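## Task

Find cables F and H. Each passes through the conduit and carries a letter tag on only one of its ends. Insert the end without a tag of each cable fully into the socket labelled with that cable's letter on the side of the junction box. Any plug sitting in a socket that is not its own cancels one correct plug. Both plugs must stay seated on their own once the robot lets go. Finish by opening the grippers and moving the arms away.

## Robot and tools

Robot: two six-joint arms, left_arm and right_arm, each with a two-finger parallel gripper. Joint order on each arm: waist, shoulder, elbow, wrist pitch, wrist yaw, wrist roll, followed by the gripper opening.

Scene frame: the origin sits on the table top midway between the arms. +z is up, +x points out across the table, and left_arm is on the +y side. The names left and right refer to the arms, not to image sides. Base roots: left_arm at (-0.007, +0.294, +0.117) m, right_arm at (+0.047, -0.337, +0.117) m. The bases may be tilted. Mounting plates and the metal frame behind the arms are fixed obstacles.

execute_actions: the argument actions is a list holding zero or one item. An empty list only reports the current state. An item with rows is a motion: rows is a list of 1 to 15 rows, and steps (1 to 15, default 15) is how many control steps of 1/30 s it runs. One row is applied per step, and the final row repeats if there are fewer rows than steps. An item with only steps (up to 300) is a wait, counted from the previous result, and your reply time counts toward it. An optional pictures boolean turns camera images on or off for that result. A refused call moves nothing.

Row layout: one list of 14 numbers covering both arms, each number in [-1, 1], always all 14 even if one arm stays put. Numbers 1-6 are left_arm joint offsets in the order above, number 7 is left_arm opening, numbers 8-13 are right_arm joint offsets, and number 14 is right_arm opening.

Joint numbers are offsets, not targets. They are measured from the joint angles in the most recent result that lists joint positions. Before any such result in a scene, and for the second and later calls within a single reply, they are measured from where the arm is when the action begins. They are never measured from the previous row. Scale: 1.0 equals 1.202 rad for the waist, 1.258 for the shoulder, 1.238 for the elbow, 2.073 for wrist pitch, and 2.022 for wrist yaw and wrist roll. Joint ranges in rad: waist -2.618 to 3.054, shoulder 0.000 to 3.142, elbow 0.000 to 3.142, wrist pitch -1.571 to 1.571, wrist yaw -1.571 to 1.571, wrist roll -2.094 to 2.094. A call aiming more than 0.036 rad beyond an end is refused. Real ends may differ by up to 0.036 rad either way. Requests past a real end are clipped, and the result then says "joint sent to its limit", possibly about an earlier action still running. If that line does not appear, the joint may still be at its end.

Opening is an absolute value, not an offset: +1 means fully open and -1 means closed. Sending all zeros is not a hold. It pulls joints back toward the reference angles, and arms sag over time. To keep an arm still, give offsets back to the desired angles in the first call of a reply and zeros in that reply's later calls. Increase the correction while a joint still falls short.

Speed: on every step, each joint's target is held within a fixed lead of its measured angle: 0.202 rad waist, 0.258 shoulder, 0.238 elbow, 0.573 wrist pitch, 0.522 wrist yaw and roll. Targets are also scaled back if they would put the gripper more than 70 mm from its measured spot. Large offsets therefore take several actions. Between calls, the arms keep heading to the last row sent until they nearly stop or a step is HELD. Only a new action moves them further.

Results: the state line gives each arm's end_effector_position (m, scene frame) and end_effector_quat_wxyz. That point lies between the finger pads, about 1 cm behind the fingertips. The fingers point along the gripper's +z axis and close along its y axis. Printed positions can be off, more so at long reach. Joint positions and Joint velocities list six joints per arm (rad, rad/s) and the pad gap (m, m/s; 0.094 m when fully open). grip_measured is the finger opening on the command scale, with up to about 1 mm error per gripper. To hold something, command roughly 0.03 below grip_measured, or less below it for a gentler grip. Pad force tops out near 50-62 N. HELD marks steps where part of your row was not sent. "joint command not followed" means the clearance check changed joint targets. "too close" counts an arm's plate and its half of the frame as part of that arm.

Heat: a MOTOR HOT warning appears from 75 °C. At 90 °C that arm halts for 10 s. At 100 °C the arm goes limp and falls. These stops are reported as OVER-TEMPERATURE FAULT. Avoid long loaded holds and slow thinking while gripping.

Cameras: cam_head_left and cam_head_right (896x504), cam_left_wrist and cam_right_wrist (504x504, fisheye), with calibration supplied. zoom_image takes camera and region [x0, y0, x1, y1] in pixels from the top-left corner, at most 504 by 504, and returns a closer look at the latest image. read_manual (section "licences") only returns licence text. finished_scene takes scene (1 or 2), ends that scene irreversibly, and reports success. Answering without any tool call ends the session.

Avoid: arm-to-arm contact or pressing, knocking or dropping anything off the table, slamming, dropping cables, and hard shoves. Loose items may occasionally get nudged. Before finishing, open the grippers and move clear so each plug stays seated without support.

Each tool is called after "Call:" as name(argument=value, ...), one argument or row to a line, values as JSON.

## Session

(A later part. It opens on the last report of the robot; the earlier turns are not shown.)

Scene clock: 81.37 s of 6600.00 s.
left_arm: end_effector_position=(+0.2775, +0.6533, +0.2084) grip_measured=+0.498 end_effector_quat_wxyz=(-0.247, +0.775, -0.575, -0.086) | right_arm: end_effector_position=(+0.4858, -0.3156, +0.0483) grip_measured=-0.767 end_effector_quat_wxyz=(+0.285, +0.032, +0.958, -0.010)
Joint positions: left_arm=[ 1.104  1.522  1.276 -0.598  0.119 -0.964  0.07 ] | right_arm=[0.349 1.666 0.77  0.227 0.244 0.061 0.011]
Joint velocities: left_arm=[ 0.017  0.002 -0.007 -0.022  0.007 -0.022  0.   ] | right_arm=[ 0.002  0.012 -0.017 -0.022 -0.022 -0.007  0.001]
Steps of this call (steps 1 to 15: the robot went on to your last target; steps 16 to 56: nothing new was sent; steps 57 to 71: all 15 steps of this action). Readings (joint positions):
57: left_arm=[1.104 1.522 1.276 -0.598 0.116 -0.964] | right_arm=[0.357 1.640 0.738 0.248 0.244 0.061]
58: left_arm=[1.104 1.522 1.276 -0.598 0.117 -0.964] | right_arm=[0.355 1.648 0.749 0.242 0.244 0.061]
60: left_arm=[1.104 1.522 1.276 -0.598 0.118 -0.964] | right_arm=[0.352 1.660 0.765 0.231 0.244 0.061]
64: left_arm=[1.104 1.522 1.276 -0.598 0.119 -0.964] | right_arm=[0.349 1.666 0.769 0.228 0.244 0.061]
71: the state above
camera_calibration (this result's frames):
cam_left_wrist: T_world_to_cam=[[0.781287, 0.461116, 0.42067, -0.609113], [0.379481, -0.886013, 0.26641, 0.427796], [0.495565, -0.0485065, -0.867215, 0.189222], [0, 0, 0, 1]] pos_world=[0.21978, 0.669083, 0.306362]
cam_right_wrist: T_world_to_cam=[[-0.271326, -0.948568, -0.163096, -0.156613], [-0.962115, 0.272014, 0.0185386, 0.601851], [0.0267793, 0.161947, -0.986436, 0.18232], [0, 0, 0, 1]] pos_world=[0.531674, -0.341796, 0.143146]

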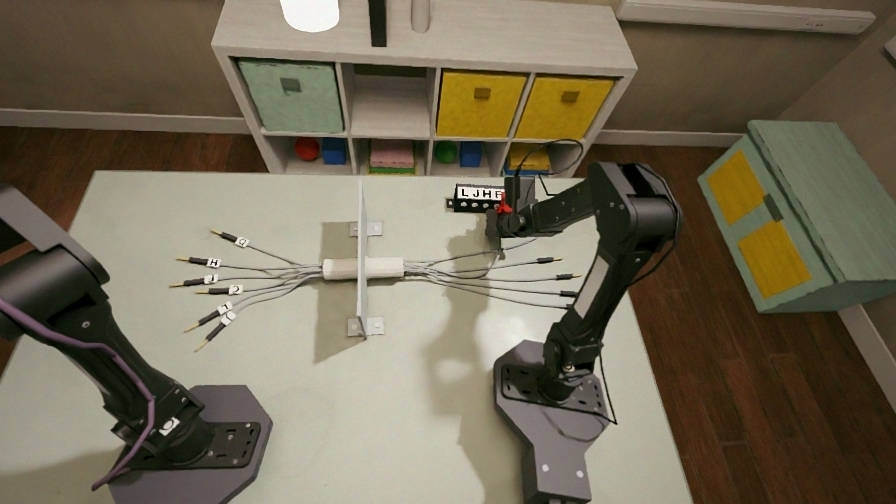

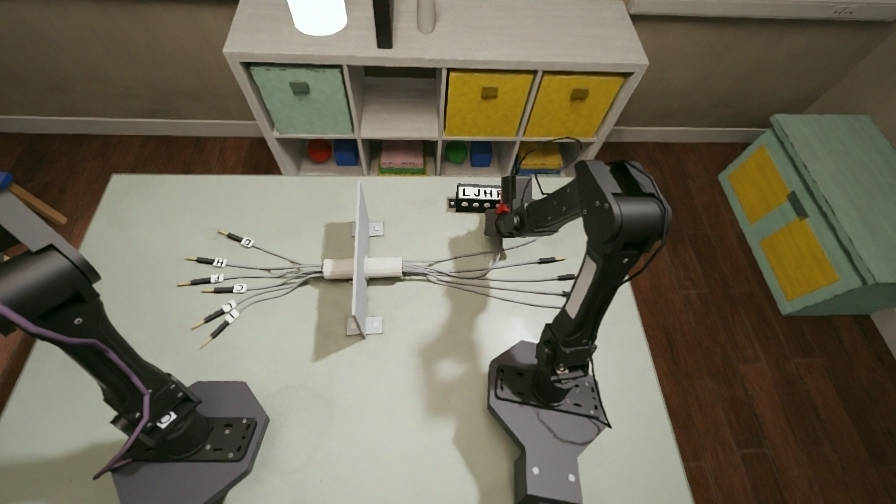

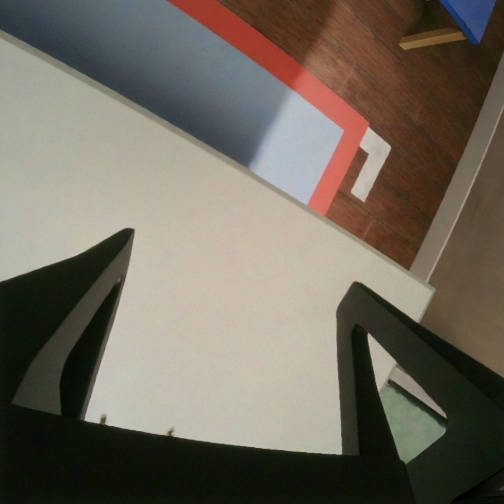

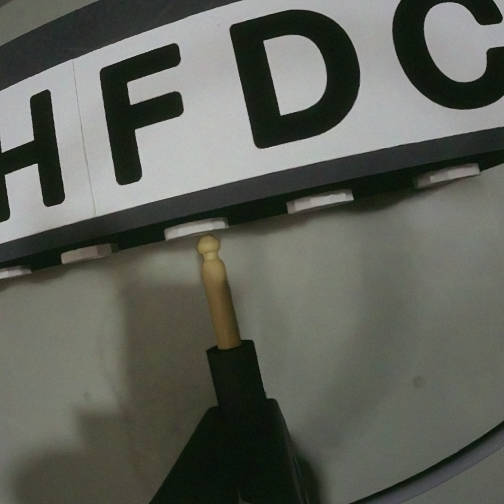

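Call:
execute_actions(
  actions=[
    {"rows":[[0,0,0,0,0,0,0.5,0,-0.025,0,0,0,0,-0.82]],"steps":12},
  ],
)

Call:
zoom_image(
  camera="cam_right_wrist",
  region=[130, 130, 310, 310],
)

Scene clock: 83.20 s of 6600.00 s.
left_arm: end_effector_position=(+0.2779, +0.6530, +0.2083) grip_measured=+0.498 end_effector_quat_wxyz=(-0.247, +0.775, -0.575, -0.085) | right_arm: end_effector_position=(+0.4858, -0.3156, +0.0483) grip_measured=-0.767 end_effector_quat_wxyz=(+0.285, +0.032, +0.958, -0.010)
Joint positions: left_arm=[ 1.104  1.522  1.276 -0.598  0.123 -0.964  0.07 ] | right_arm=[0.349 1.666 0.77  0.226 0.244 0.061 0.011]
Joint velocities: left_arm=[-0.007 -0.007  0.007 -0.007 -0.007  0.037 -0.001] | right_arm=[-0.002 -0.017  0.007  0.007 -0.007 -0.037 -0.001]
Steps of this call (steps 1 to 15: the robot went on to your last target; steps 16 to 43: nothing new was sent; steps 44 to 55: all 12 steps of this action). Readings (joint positions):
44: left_arm=[1.104 1.522 1.276 -0.598 0.120 -0.964] | right_arm=[0.349 1.666 0.770 0.226 0.244 0.061]
45: left_arm=[1.104 1.522 1.276 -0.598 0.120 -0.964] | right_arm=[0.349 1.666 0.770 0.226 0.244 0.061]
47: left_arm=[1.104 1.522 1.276 -0.598 0.121 -0.964] | right_arm=[0.349 1.666 0.770 0.226 0.244 0.061]
51: left_arm=[1.104 1.522 1.276 -0.598 0.122 -0.964] | right_arm=[0.349 1.666 0.770 0.226 0.244 0.061]
55: the state above
camera_calibration (this result's frames):
cam_left_wrist: T_world_to_cam=[[0.781074, 0.460696, 0.421525, -0.609131], [0.377441, -0.886089, 0.269044, 0.427396], [0.497456, -0.0510424, -0.865986, 0.189741], [0, 0, 0, 1]] pos_world=[0.220072, 0.66902, 0.306089]
cam_right_wrist: T_world_to_cam=[[-0.271326, -0.948568, -0.163096, -0.156582], [-0.962115, 0.272014, 0.0185386, 0.601927], [0.0267793, 0.161947, -0.986436, 0.18237], [0, 0, 0, 1]] pos_world=[0.531754, -0.341795, 0.1432]

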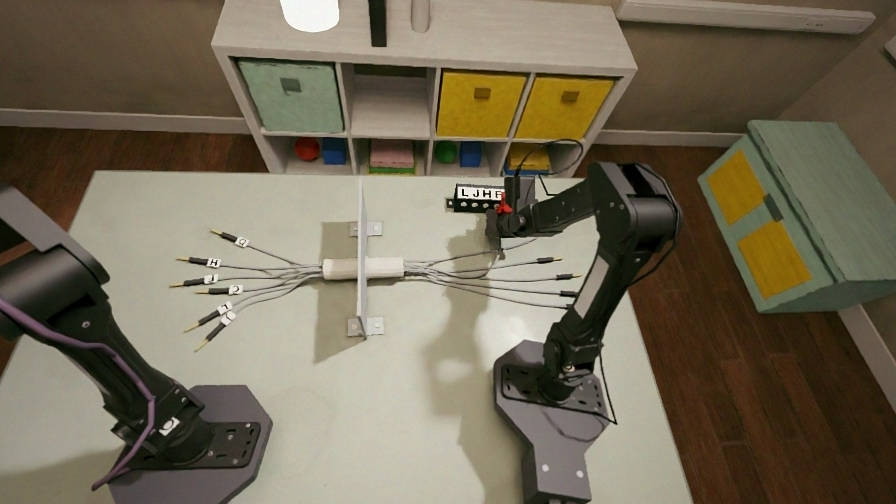

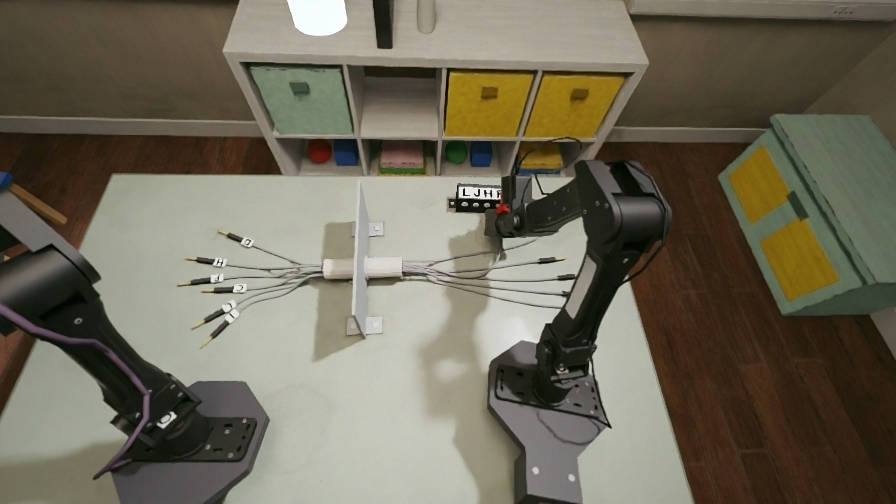

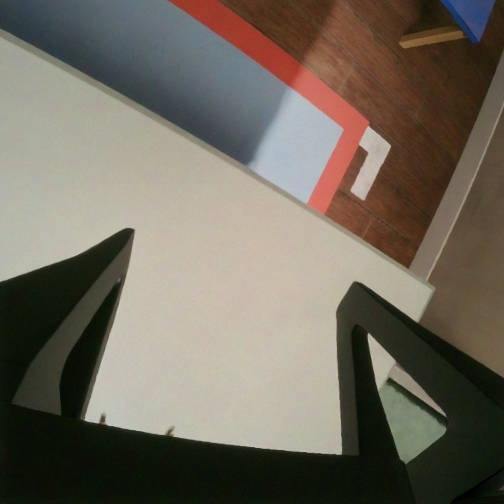

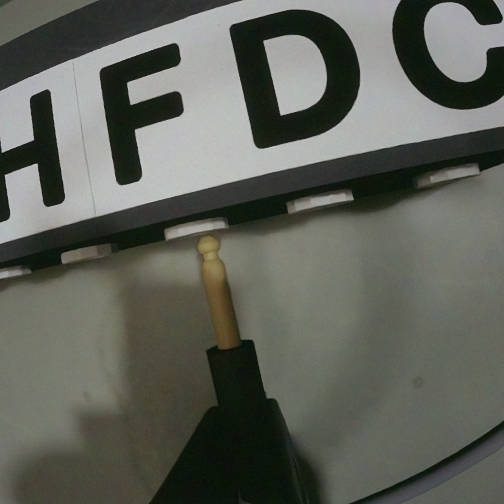

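Region (130, 130, 310, 310) of cam_right_wrist's 504x504 image, scaled by 2.800, with more detail than that image has.

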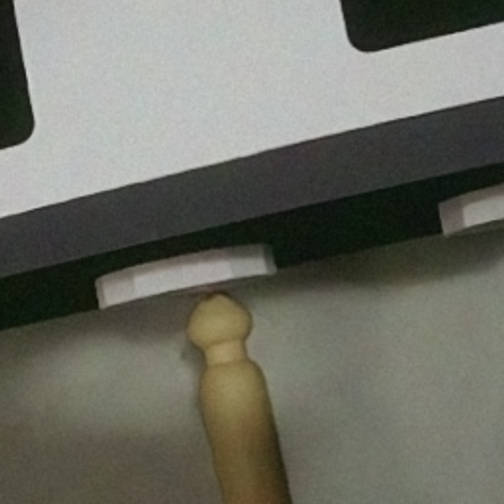

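Call:
execute_actions(
  actions=[
    {"rows":[[0,0,0,0,0,0,0.5,0,0,0,0.018,0,0,-0.82]],"steps":12},
  ],
)

Call:
zoom_image(
  camera="cam_right_wrist",
  region=[130, 130, 310, 310],
)

Scene clock: 84.50 s of 6600.00 s.
left_arm: end_effector_position=(+0.2784, +0.6527, +0.2082) grip_measured=+0.498 end_effector_quat_wxyz=(-0.247, +0.775, -0.576, -0.083) | right_arm: end_effector_position=(+0.4860, -0.3156, +0.0484) grip_measured=-0.767 end_effector_quat_wxyz=(+0.285, +0.032, +0.958, -0.010)
Joint positions: left_arm=[ 1.104  1.522  1.276 -0.598  0.126 -0.964  0.07 ] | right_arm=[0.349 1.666 0.77  0.227 0.244 0.061 0.011]
Joint velocities: left_arm=[-0.002 -0.007 -0.017 -0.037  0.007  0.007  0.   ] | right_arm=[ 0.012 -0.002 -0.002  0.066  0.037  0.037 -0.   ]
Steps of this call (steps 1 to 15: the robot went on to your last target; steps 16 to 27: nothing new was sent; steps 28 to 39: all 12 steps of this action). Readings (joint positions):
28: left_arm=[1.104 1.522 1.276 -0.598 0.123 -0.964] | right_arm=[0.349 1.666 0.770 0.227 0.244 0.061]
29: left_arm=[1.104 1.522 1.276 -0.598 0.124 -0.964] | right_arm=[0.349 1.666 0.770 0.227 0.244 0.061]
31: left_arm=[1.104 1.522 1.276 -0.598 0.124 -0.964] | right_arm=[0.349 1.666 0.770 0.227 0.244 0.061]
35: left_arm=[1.104 1.522 1.276 -0.598 0.125 -0.964] | right_arm=[0.349 1.666 0.770 0.227 0.244 0.061]
39: the state above
camera_calibration (this result's frames):
cam_left_wrist: T_world_to_cam=[[0.780882, 0.460324, 0.422285, -0.609148], [0.375622, -0.886149, 0.271381, 0.42704], [0.499131, -0.053297, -0.864886, 0.190202], [0, 0, 0, 1]] pos_world=[0.220331, 0.668964, 0.305846]
cam_right_wrist: T_world_to_cam=[[-0.271327, -0.948519, -0.163383, -0.156492], [-0.962093, 0.272136, 0.0178444, 0.602136], [0.0275367, 0.162031, -0.986401, 0.182123], [0, 0, 0, 1]] pos_world=[0.531836, -0.341809, 0.143333]

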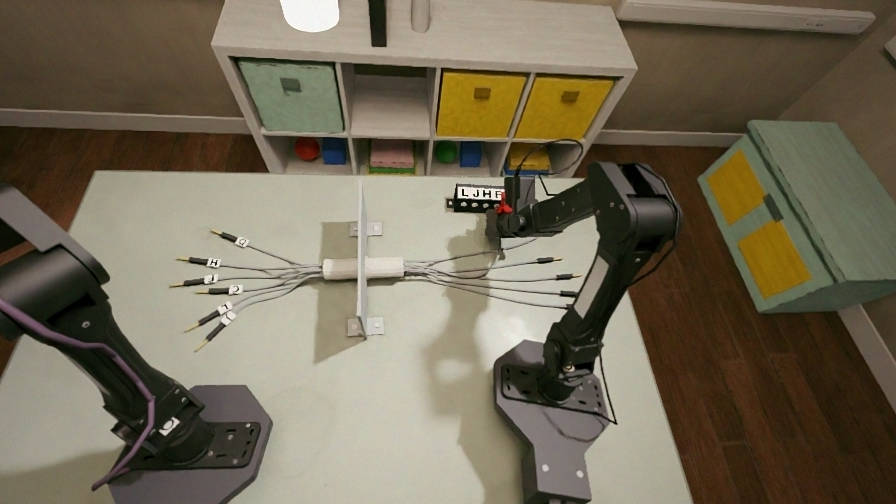

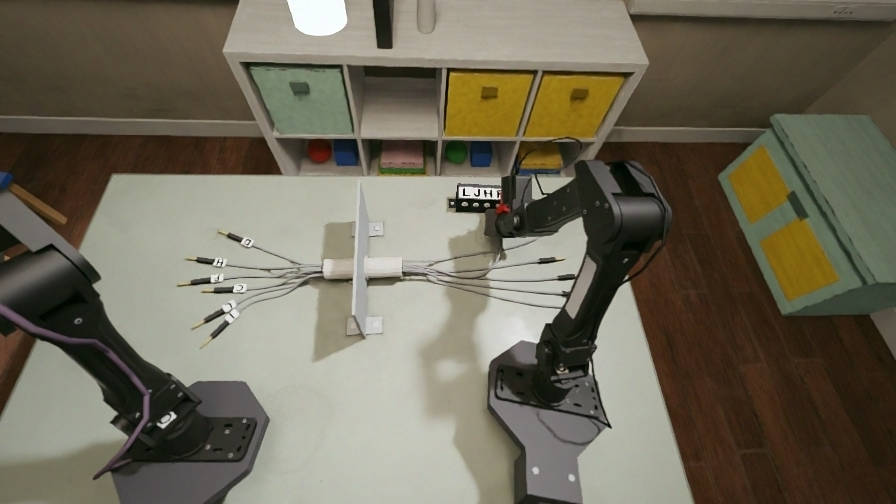

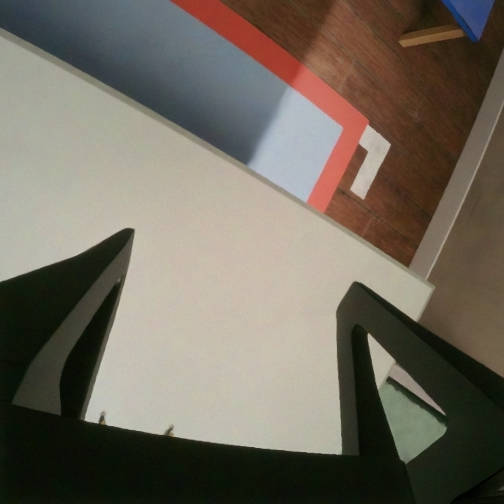

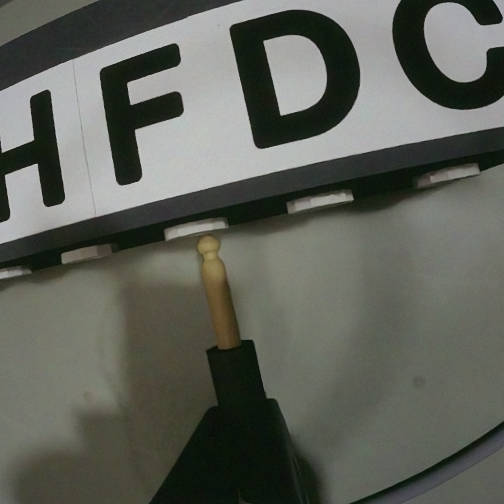

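Region (130, 130, 310, 310) of cam_right_wrist's 504x504 image, scaled by 2.800, with more detail than that image has.

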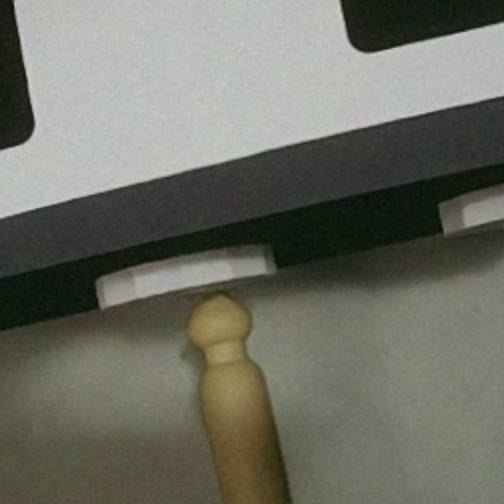

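Call:
execute_actions(
  actions=[
    {"rows":[[0,0,0,0,0,0,0.5,0,0,-0.012,0,0,0,-0.82],[0,0,0,0,0,0,0.5,0,0,-0.012,0,0,0,-0.82],[0,0,0,0,0,0,0.5,0,0,-0.012,0,0,0,-0.82],[0,0,0,0,0,0,0.5,0,-0.037,-0.012,0,0,0,-0.82]],"steps":15},
  ],
)

Call:
zoom_image(
  camera="cam_right_wrist",
  region=[130, 130, 310, 310],
)

Scene clock: 86.17 s of 6600.00 s.
left_arm: end_effector_position=(+0.2789, +0.6523, +0.2081) grip_measured=+0.498 end_effector_quat_wxyz=(-0.246, +0.775, -0.576, -0.082) | right_arm: end_effector_position=(+0.4858, -0.3156, +0.0483) grip_measured=-0.767 end_effector_quat_wxyz=(+0.285, +0.032, +0.958, -0.010)
Joint positions: left_arm=[ 1.104  1.522  1.276 -0.598  0.129 -0.964  0.07 ] | right_arm=[0.349 1.666 0.77  0.226 0.244 0.061 0.011]
Joint velocities: left_arm=[-0.022 -0.012 -0.007 -0.081 -0.007  0.051  0.001] | right_arm=[-0.007  0.002 -0.022 -0.007 -0.007 -0.037 -0.   ]
Steps of this call (steps 1 to 15: the robot went on to your last target; steps 16 to 35: nothing new was sent; steps 36 to 50: all 15 steps of this action). Readings (joint positions):
36: left_arm=[1.104 1.522 1.276 -0.598 0.126 -0.964] | right_arm=[0.349 1.666 0.770 0.227 0.244 0.061]
37: left_arm=[1.104 1.522 1.276 -0.598 0.127 -0.964] | right_arm=[0.349 1.666 0.770 0.226 0.244 0.061]
39: left_arm=[1.104 1.522 1.276 -0.598 0.128 -0.964] | right_arm=[0.349 1.666 0.770 0.226 0.244 0.061]
43: left_arm=[1.104 1.522 1.276 -0.598 0.129 -0.964] | right_arm=[0.349 1.666 0.770 0.226 0.244 0.061]
50: the state above
camera_calibration (this result's frames):
cam_left_wrist: T_world_to_cam=[[0.780664, 0.459908, 0.423141, -0.609167], [0.373569, -0.886209, 0.274006, 0.426638], [0.501009, -0.055834, -0.863639, 0.190719], [0, 0, 0, 1]] pos_world=[0.220624, 0.6689, 0.305575]
cam_right_wrist: T_world_to_cam=[[-0.271326, -0.948568, -0.163096, -0.156582], [-0.962115, 0.272014, 0.0185386, 0.601927], [0.0267793, 0.161947, -0.986436, 0.18237], [0, 0, 0, 1]] pos_world=[0.531754, -0.341795, 0.1432]

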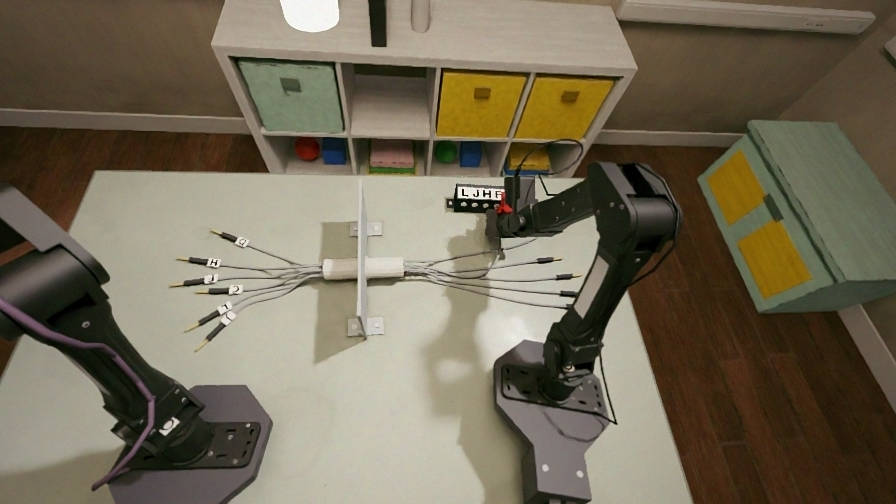

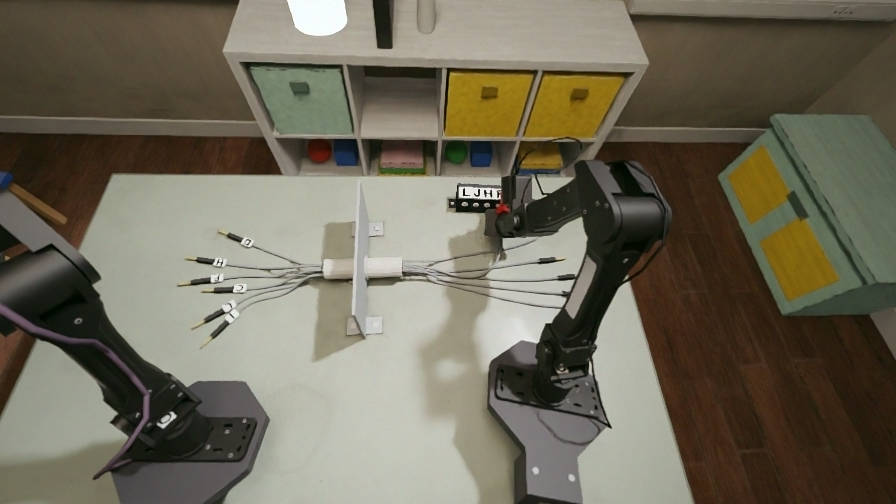

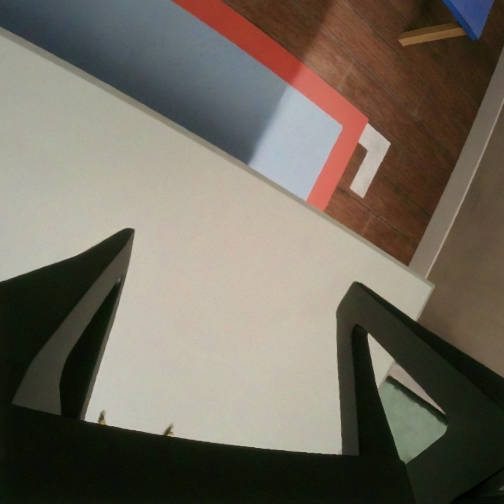

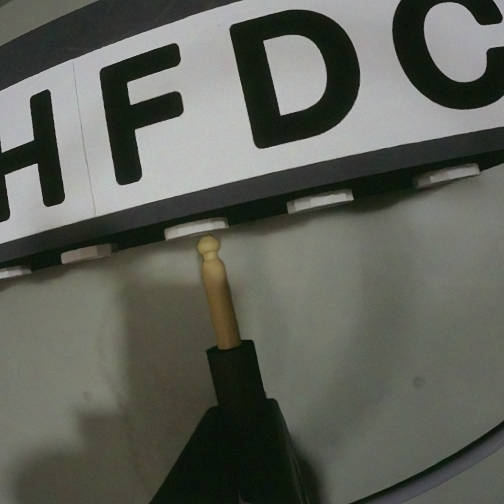

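Region (130, 130, 310, 310) of cam_right_wrist's 504x504 image, scaled by 2.800, with more detail than that image has.

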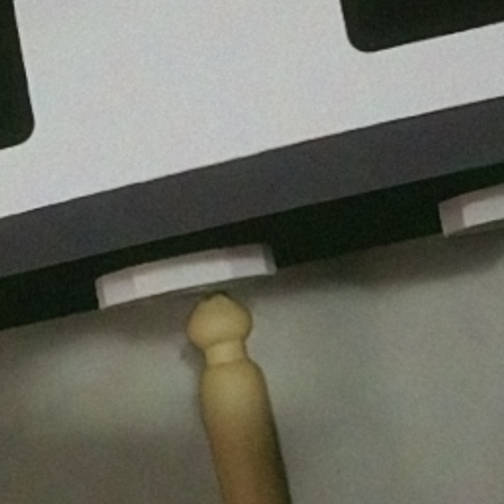

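Call:
execute_actions(
  actions=[
    {"rows":[[0,0,0,0,0,0,0.5,0,-0.052,0,0,0,0,-0.82]],"steps":12},
  ],
)

Call:
zoom_image(
  camera="cam_right_wrist",
  region=[130, 130, 310, 310],
)

Scene clock: 87.53 s of 6600.00 s.
left_arm: end_effector_position=(+0.2793, +0.6520, +0.2080) grip_measured=+0.498 end_effector_quat_wxyz=(-0.246, +0.775, -0.576, -0.080) | right_arm: end_effector_position=(+0.4872, -0.3165, +0.0572) grip_measured=-0.767 end_effector_quat_wxyz=(+0.290, +0.032, +0.956, -0.008)
Joint positions: left_arm=[ 1.104  1.522  1.276 -0.598  0.132 -0.964  0.07 ] | right_arm=[0.349 1.636 0.77  0.207 0.241 0.061 0.011]
Joint velocities: left_arm=[-0.017  0.002 -0.012 -0.007  0.022  0.022 -0.   ] | right_arm=[-0.002  0.012 -0.002 -0.022  0.037  0.007 -0.001]
Steps of this call (steps 1 to 15: the robot went on to your last target; steps 16 to 29: nothing new was sent; steps 30 to 41: all 12 steps of this action). Readings (joint positions):
30: left_arm=[1.104 1.522 1.276 -0.598 0.129 -0.964] | right_arm=[0.349 1.663 0.770 0.225 0.244 0.061]
31: left_arm=[1.104 1.522 1.276 -0.598 0.130 -0.964] | right_arm=[0.349 1.658 0.770 0.220 0.243 0.061]
33: left_arm=[1.104 1.522 1.276 -0.598 0.131 -0.964] | right_arm=[0.349 1.645 0.770 0.209 0.243 0.061]
37: left_arm=[1.104 1.522 1.276 -0.598 0.132 -0.964] | right_arm=[0.349 1.636 0.770 0.207 0.241 0.061]
41: the state above
camera_calibration (this result's frames):
cam_left_wrist: T_world_to_cam=[[0.780468, 0.45954, 0.423902, -0.609185], [0.37174, -0.886255, 0.276335, 0.426279], [0.502672, -0.0580895, -0.862523, 0.191177], [0, 0, 0, 1]] pos_world=[0.220885, 0.668842, 0.305333]
cam_right_wrist: T_world_to_cam=[[-0.269907, -0.947849, -0.169506, -0.155716], [-0.962141, 0.272413, 0.00874568, 0.604009], [0.037886, 0.165449, -0.98549, 0.186857], [0, 0, 0, 1]] pos_world=[0.532033, -0.343051, 0.152469]

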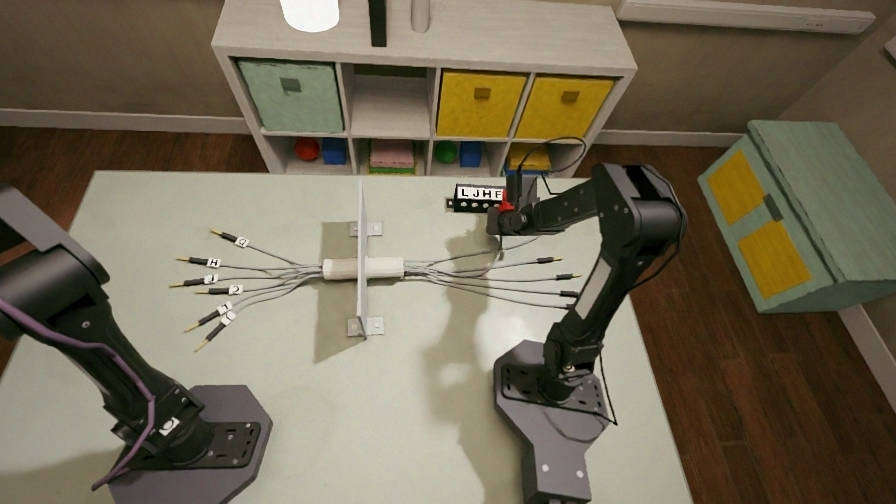

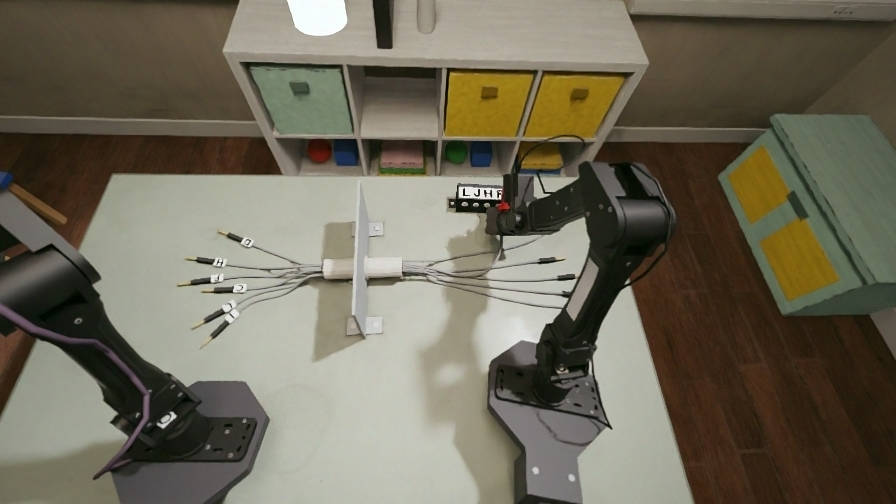

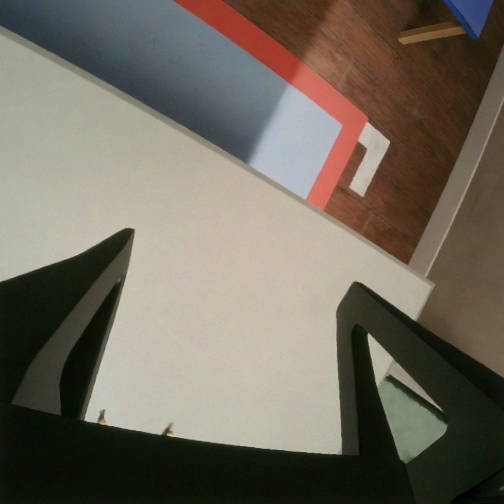

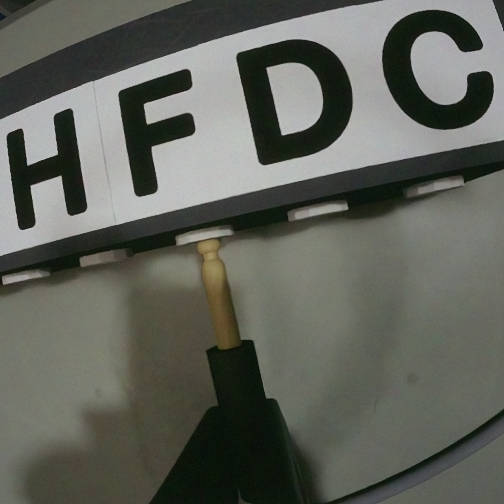

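Region (130, 130, 310, 310) of cam_right_wrist's 504x504 image, scaled by 2.800, with more detail than that image has.

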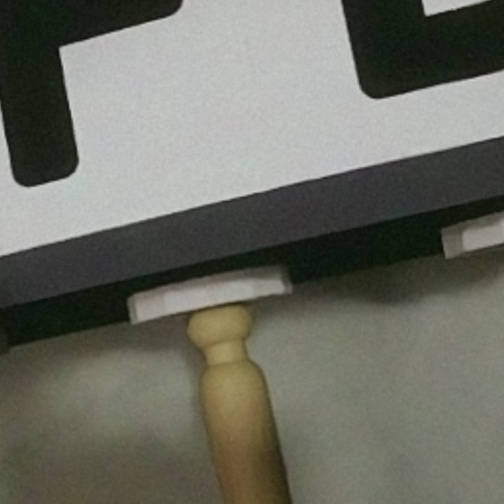

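Call:
execute_actions(
  actions=[
    {"rows":[[0,0,0,0,0,0,0.5,0,0.019,0.041,0,0,0,-0.82]],"steps":15},
  ],
)

Call:
zoom_image(
  camera="cam_right_wrist",
  region=[130, 130, 310, 310],
)

Scene clock: 89.33 s of 6600.00 s.
left_arm: end_effector_position=(+0.2797, +0.6517, +0.2079) grip_measured=+0.498 end_effector_quat_wxyz=(-0.246, +0.775, -0.577, -0.079) | right_arm: end_effector_position=(+0.4915, -0.3159, +0.0562) grip_measured=-0.767 end_effector_quat_wxyz=(+0.290, +0.032, +0.956, -0.008)
Joint positions: left_arm=[ 1.104  1.522  1.276 -0.598  0.135 -0.964  0.07 ] | right_arm=[0.349 1.651 0.789 0.203 0.241 0.061 0.011]
Joint velocities: left_arm=[-0.012 -0.012 -0.012  0.007  0.007 -0.081 -0.001] | right_arm=[ 0.012  0.002  0.002 -0.007 -0.154 -0.007  0.   ]
Steps of this call (steps 1 to 15: the robot went on to your last target; steps 16 to 39: nothing new was sent; steps 40 to 54: all 15 steps of this action). Readings (joint positions):
40: left_arm=[1.104 1.522 1.276 -0.598 0.132 -0.964] | right_arm=[0.349 1.637 0.771 0.206 0.241 0.061]
41: left_arm=[1.104 1.522 1.276 -0.598 0.133 -0.964] | right_arm=[0.349 1.641 0.776 0.203 0.241 0.061]
43: left_arm=[1.104 1.522 1.276 -0.598 0.134 -0.964] | right_arm=[0.349 1.649 0.785 0.203 0.241 0.061]
47: left_arm=[1.104 1.522 1.276 -0.598 0.135 -0.964] | right_arm=[0.349 1.651 0.789 0.203 0.241 0.061]
54: the state above
camera_calibration (this result's frames):
cam_left_wrist: T_world_to_cam=[[0.78027, 0.459174, 0.424663, -0.609203], [0.369906, -0.886294, 0.278661, 0.425918], [0.50433, -0.0603455, -0.8614, 0.191635], [0, 0, 0, 1]] pos_world=[0.221146, 0.668783, 0.305093]
cam_right_wrist: T_world_to_cam=[[-0.270109, -0.947871, -0.169062, -0.154076], [-0.962097, 0.272557, 0.00900491, 0.607984], [0.0375437, 0.165087, -0.985564, 0.185716], [0, 0, 0, 1]] pos_world=[0.53635, -0.342415, 0.151512]

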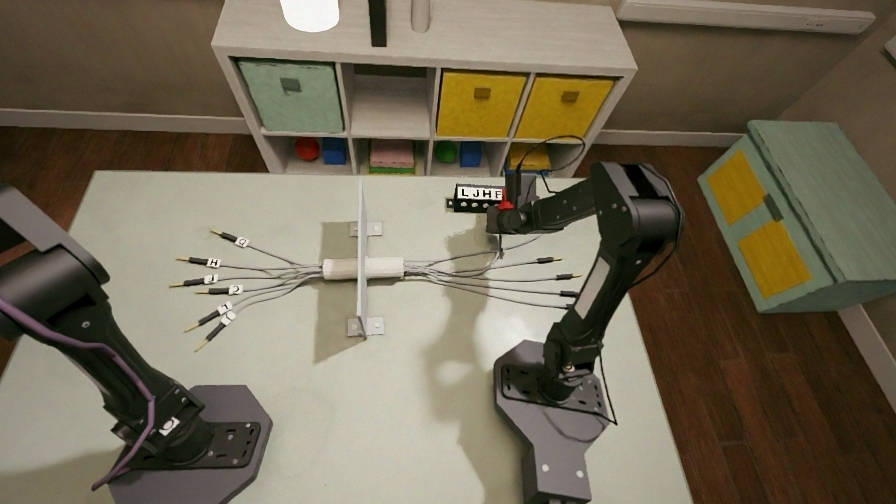

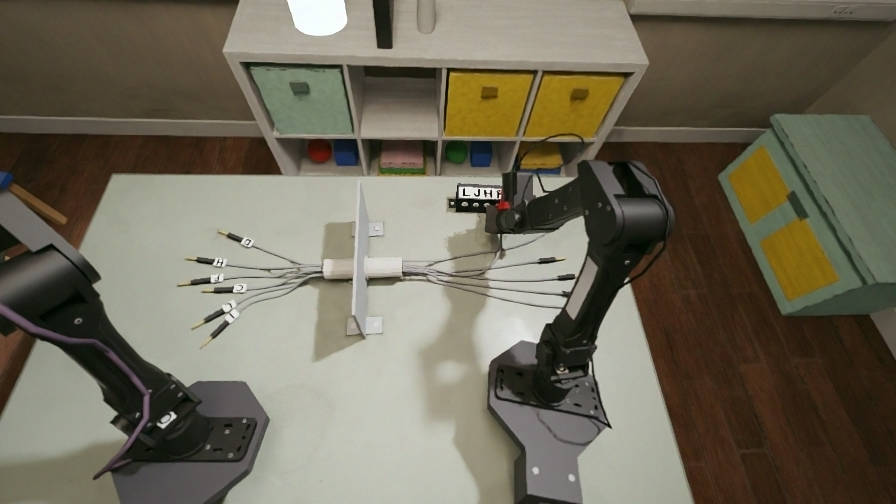

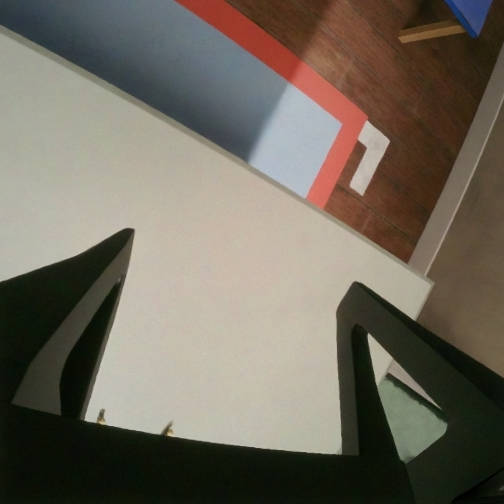

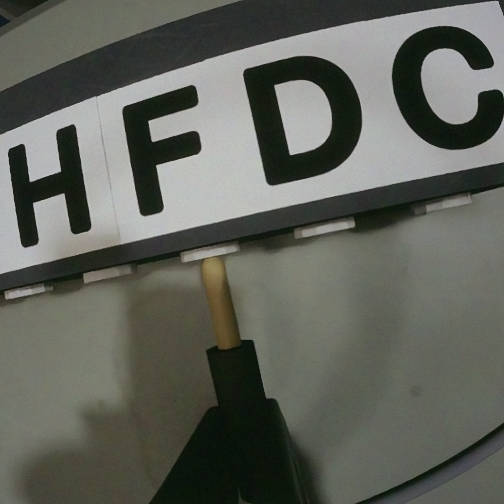

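Region (130, 130, 310, 310) of cam_right_wrist's 504x504 image, scaled by 2.800, with more detail than that image has.

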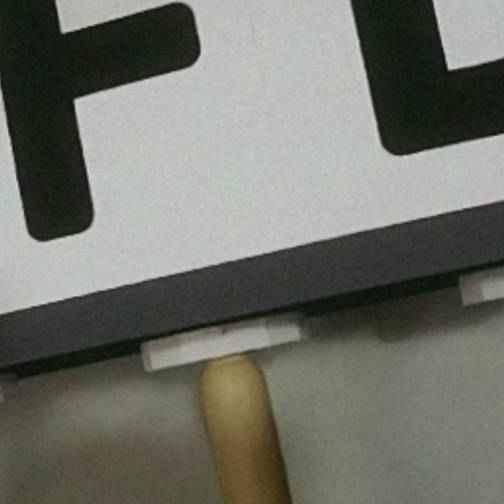

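Call:
execute_actions(
  actions=[],
)

Scene clock: 93.23 s of 6600.00 s.
left_arm: end_effector_position=(+0.2798, +0.6516, +0.2079) grip_measured=+0.498 end_effector_quat_wxyz=(-0.246, +0.775, -0.577, -0.078) | right_arm: end_effector_position=(+0.4915, -0.3159, +0.0562) grip_measured=-0.767 end_effector_quat_wxyz=(+0.290, +0.032, +0.956, -0.008)
Joint positions: left_arm=[ 1.104  1.522  1.276 -0.598  0.136 -0.964  0.07 ] | right_arm=[0.349 1.651 0.789 0.203 0.241 0.061 0.011]
Joint velocities: left_arm=[-0.002  0.002 -0.012  0.051  0.007 -0.081 -0.   ] | right_arm=[ 0.002 -0.012  0.002 -0.037  0.022 -0.037 -0.001]
Steps of this call (steps 1 to 15: the robot went on to your last target; steps 16 to 90: nothing new was sent; then 0.90 s passed at rest). Readings (joint positions):
1: left_arm=[1.104 1.522 1.276 -0.598 0.135 -0.964] | right_arm=[0.349 1.651 0.789 0.203 0.241 0.061]
2: left_arm=[1.104 1.522 1.276 -0.598 0.135 -0.964] | right_arm=[0.349 1.651 0.789 0.203 0.241 0.061]
4: left_arm=[1.104 1.522 1.276 -0.598 0.136 -0.964] | right_arm=[0.349 1.651 0.789 0.203 0.241 0.061]
8: left_arm=[1.104 1.522 1.276 -0.598 0.136 -0.964] | right_arm=[0.349 1.651 0.789 0.203 0.241 0.061]
90: the state above
All arms were judged still, so your last target was given up. Only a new action makes them travel on or press farther. Fingers that are still opening or closing keep moving.
camera_calibration (this result's frames):
cam_left_wrist: T_world_to_cam=[[0.780245, 0.459128, 0.424758, -0.609205], [0.369676, -0.886299, 0.278952, 0.425873], [0.504537, -0.0606275, -0.861259, 0.191692], [0, 0, 0, 1]] pos_world=[0.221178, 0.668776, 0.305063]
cam_right_wrist: T_world_to_cam=[[-0.270109, -0.947871, -0.169062, -0.154076], [-0.962097, 0.272557, 0.00900491, 0.607984], [0.0375437, 0.165087, -0.985564, 0.185716], [0, 0, 0, 1]] pos_world=[0.53635, -0.342415, 0.151512]

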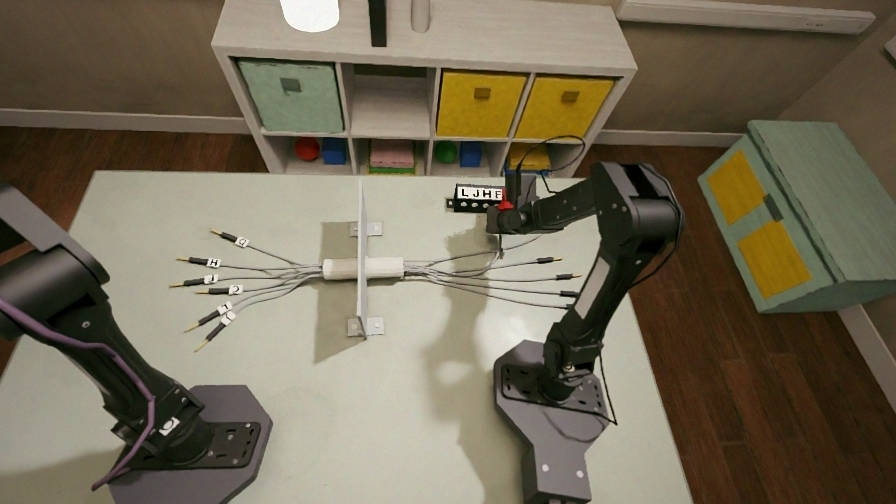

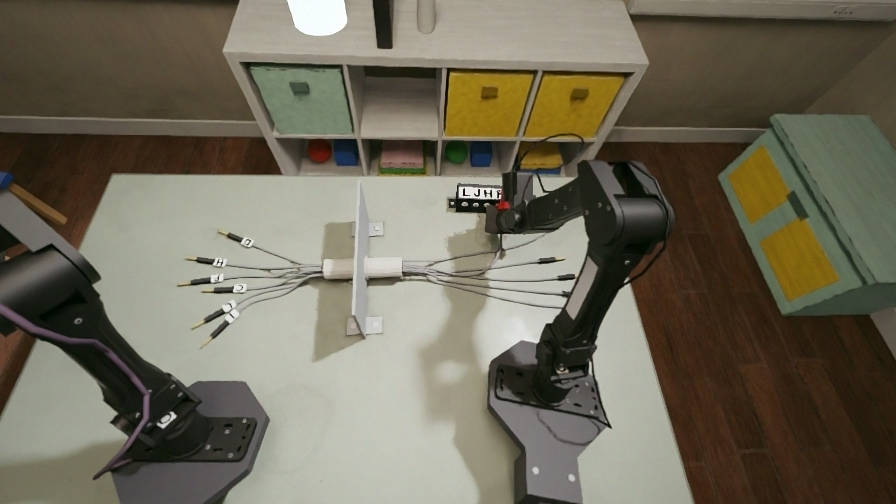

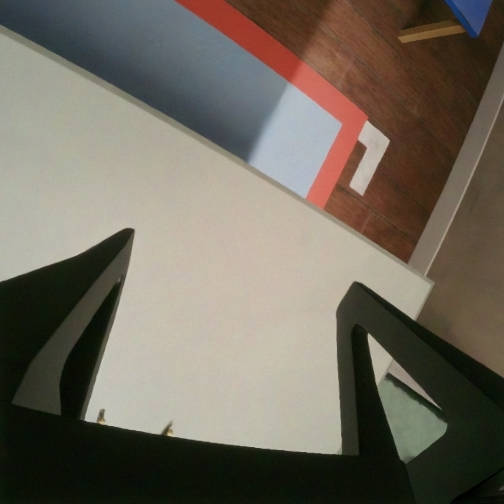

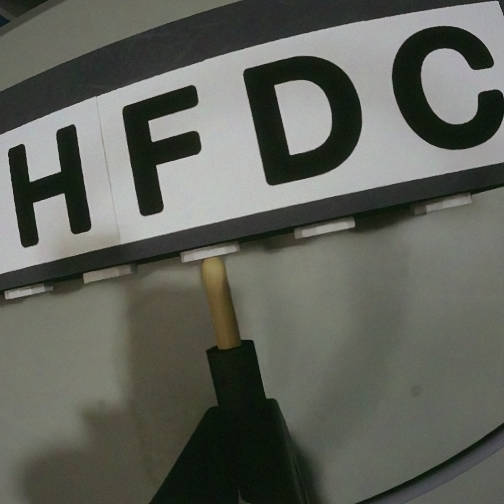

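Call:
execute_actions(
  actions=[
    {"rows":[[0,0,0,0,0,0,0.5,0,0.026,0.055,-0.011,0,0,-0.82]],"steps":13},
  ],
)

Call:
zoom_image(
  camera="cam_right_wrist",
  region=[110,180,330,400],
)

Scene clock: 94.60 s of 6600.00 s.
left_arm: end_effector_position=(+0.2802, +0.6513, +0.2078) grip_measured=+0.498 end_effector_quat_wxyz=(-0.246, +0.775, -0.577, -0.077) | right_arm: end_effector_position=(+0.4982, -0.3162, +0.0558) grip_measured=-0.767 end_effector_quat_wxyz=(+0.288, +0.033, +0.957, -0.012)
Joint positions: left_arm=[ 1.104  1.522  1.276 -0.598  0.139 -0.964  0.07 ] | right_arm=[0.349 1.671 0.823 0.183 0.248 0.061 0.011]
Joint velocities: left_arm=[ 0.012 -0.002  0.007 -0.007 -0.051  0.051  0.001] | right_arm=[-0.007 -0.012 -0.007 -0.007 -0.051 -0.037 -0.   ]
Steps of this call (steps 1 to 28: nothing new was sent; steps 29 to 41: all 13 steps of this action). Readings (joint positions):
29: left_arm=[1.104 1.522 1.276 -0.598 0.136 -0.964] | right_arm=[0.349 1.653 0.794 0.198 0.242 0.061]
30: left_arm=[1.104 1.522 1.276 -0.598 0.136 -0.964] | right_arm=[0.349 1.660 0.803 0.193 0.244 0.061]
32: left_arm=[1.104 1.522 1.276 -0.598 0.137 -0.964] | right_arm=[0.349 1.669 0.818 0.187 0.247 0.061]
36: left_arm=[1.104 1.522 1.276 -0.598 0.138 -0.964] | right_arm=[0.349 1.671 0.823 0.183 0.248 0.061]
41: the state above
camera_calibration (this result's frames):
cam_left_wrist: T_world_to_cam=[[0.780044, 0.458764, 0.425519, -0.609224], [0.367837, -0.88633, 0.281273, 0.425511], [0.506189, -0.0628838, -0.860127, 0.192148], [0, 0, 0, 1]] pos_world=[0.22144, 0.668716, 0.304823]
cam_right_wrist: T_world_to_cam=[[-0.27351, -0.948116, -0.162076, -0.151354], [-0.961295, 0.275259, 0.0120071, 0.614835], [0.0332289, 0.159087, -0.986705, 0.185385], [0, 0, 0, 1]] pos_world=[0.543481, -0.342232, 0.151007]

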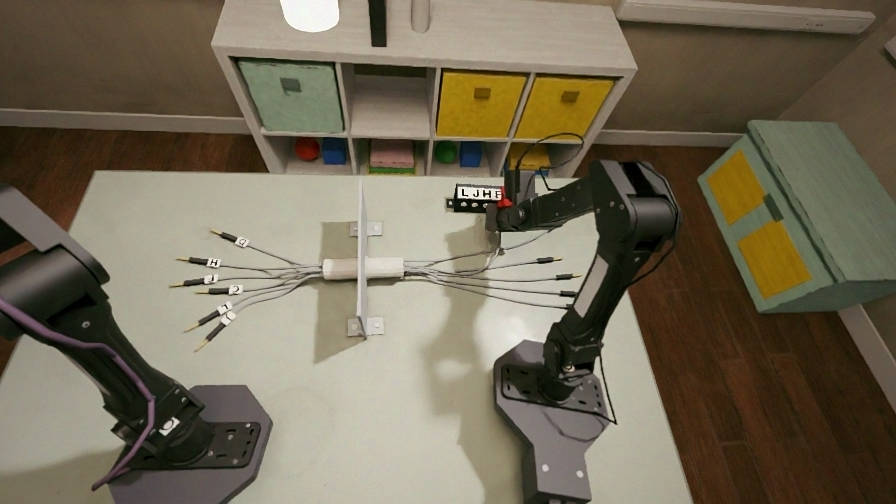

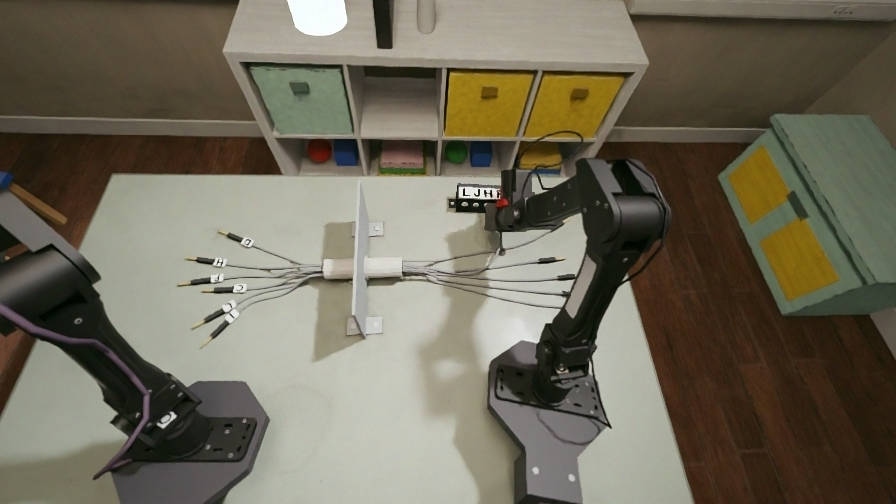

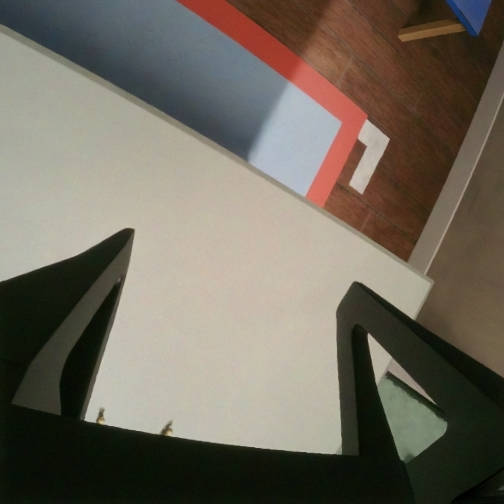

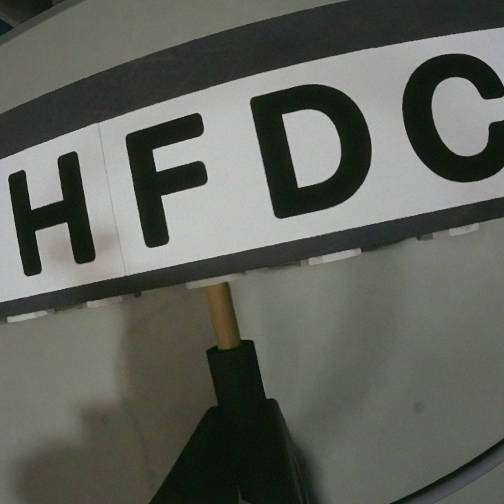

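Region (110, 180, 330, 400) of cam_right_wrist's 504x504 image, scaled by 2.291, with more detail than that image has.

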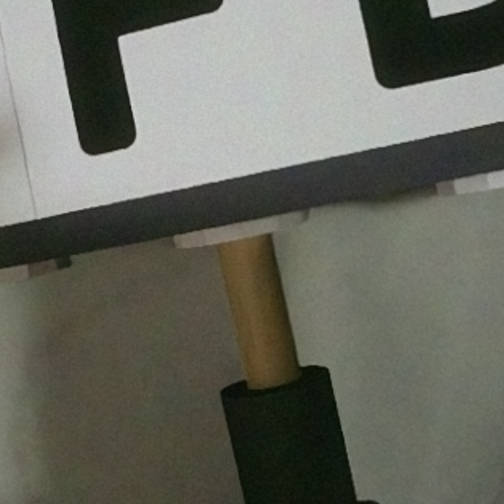

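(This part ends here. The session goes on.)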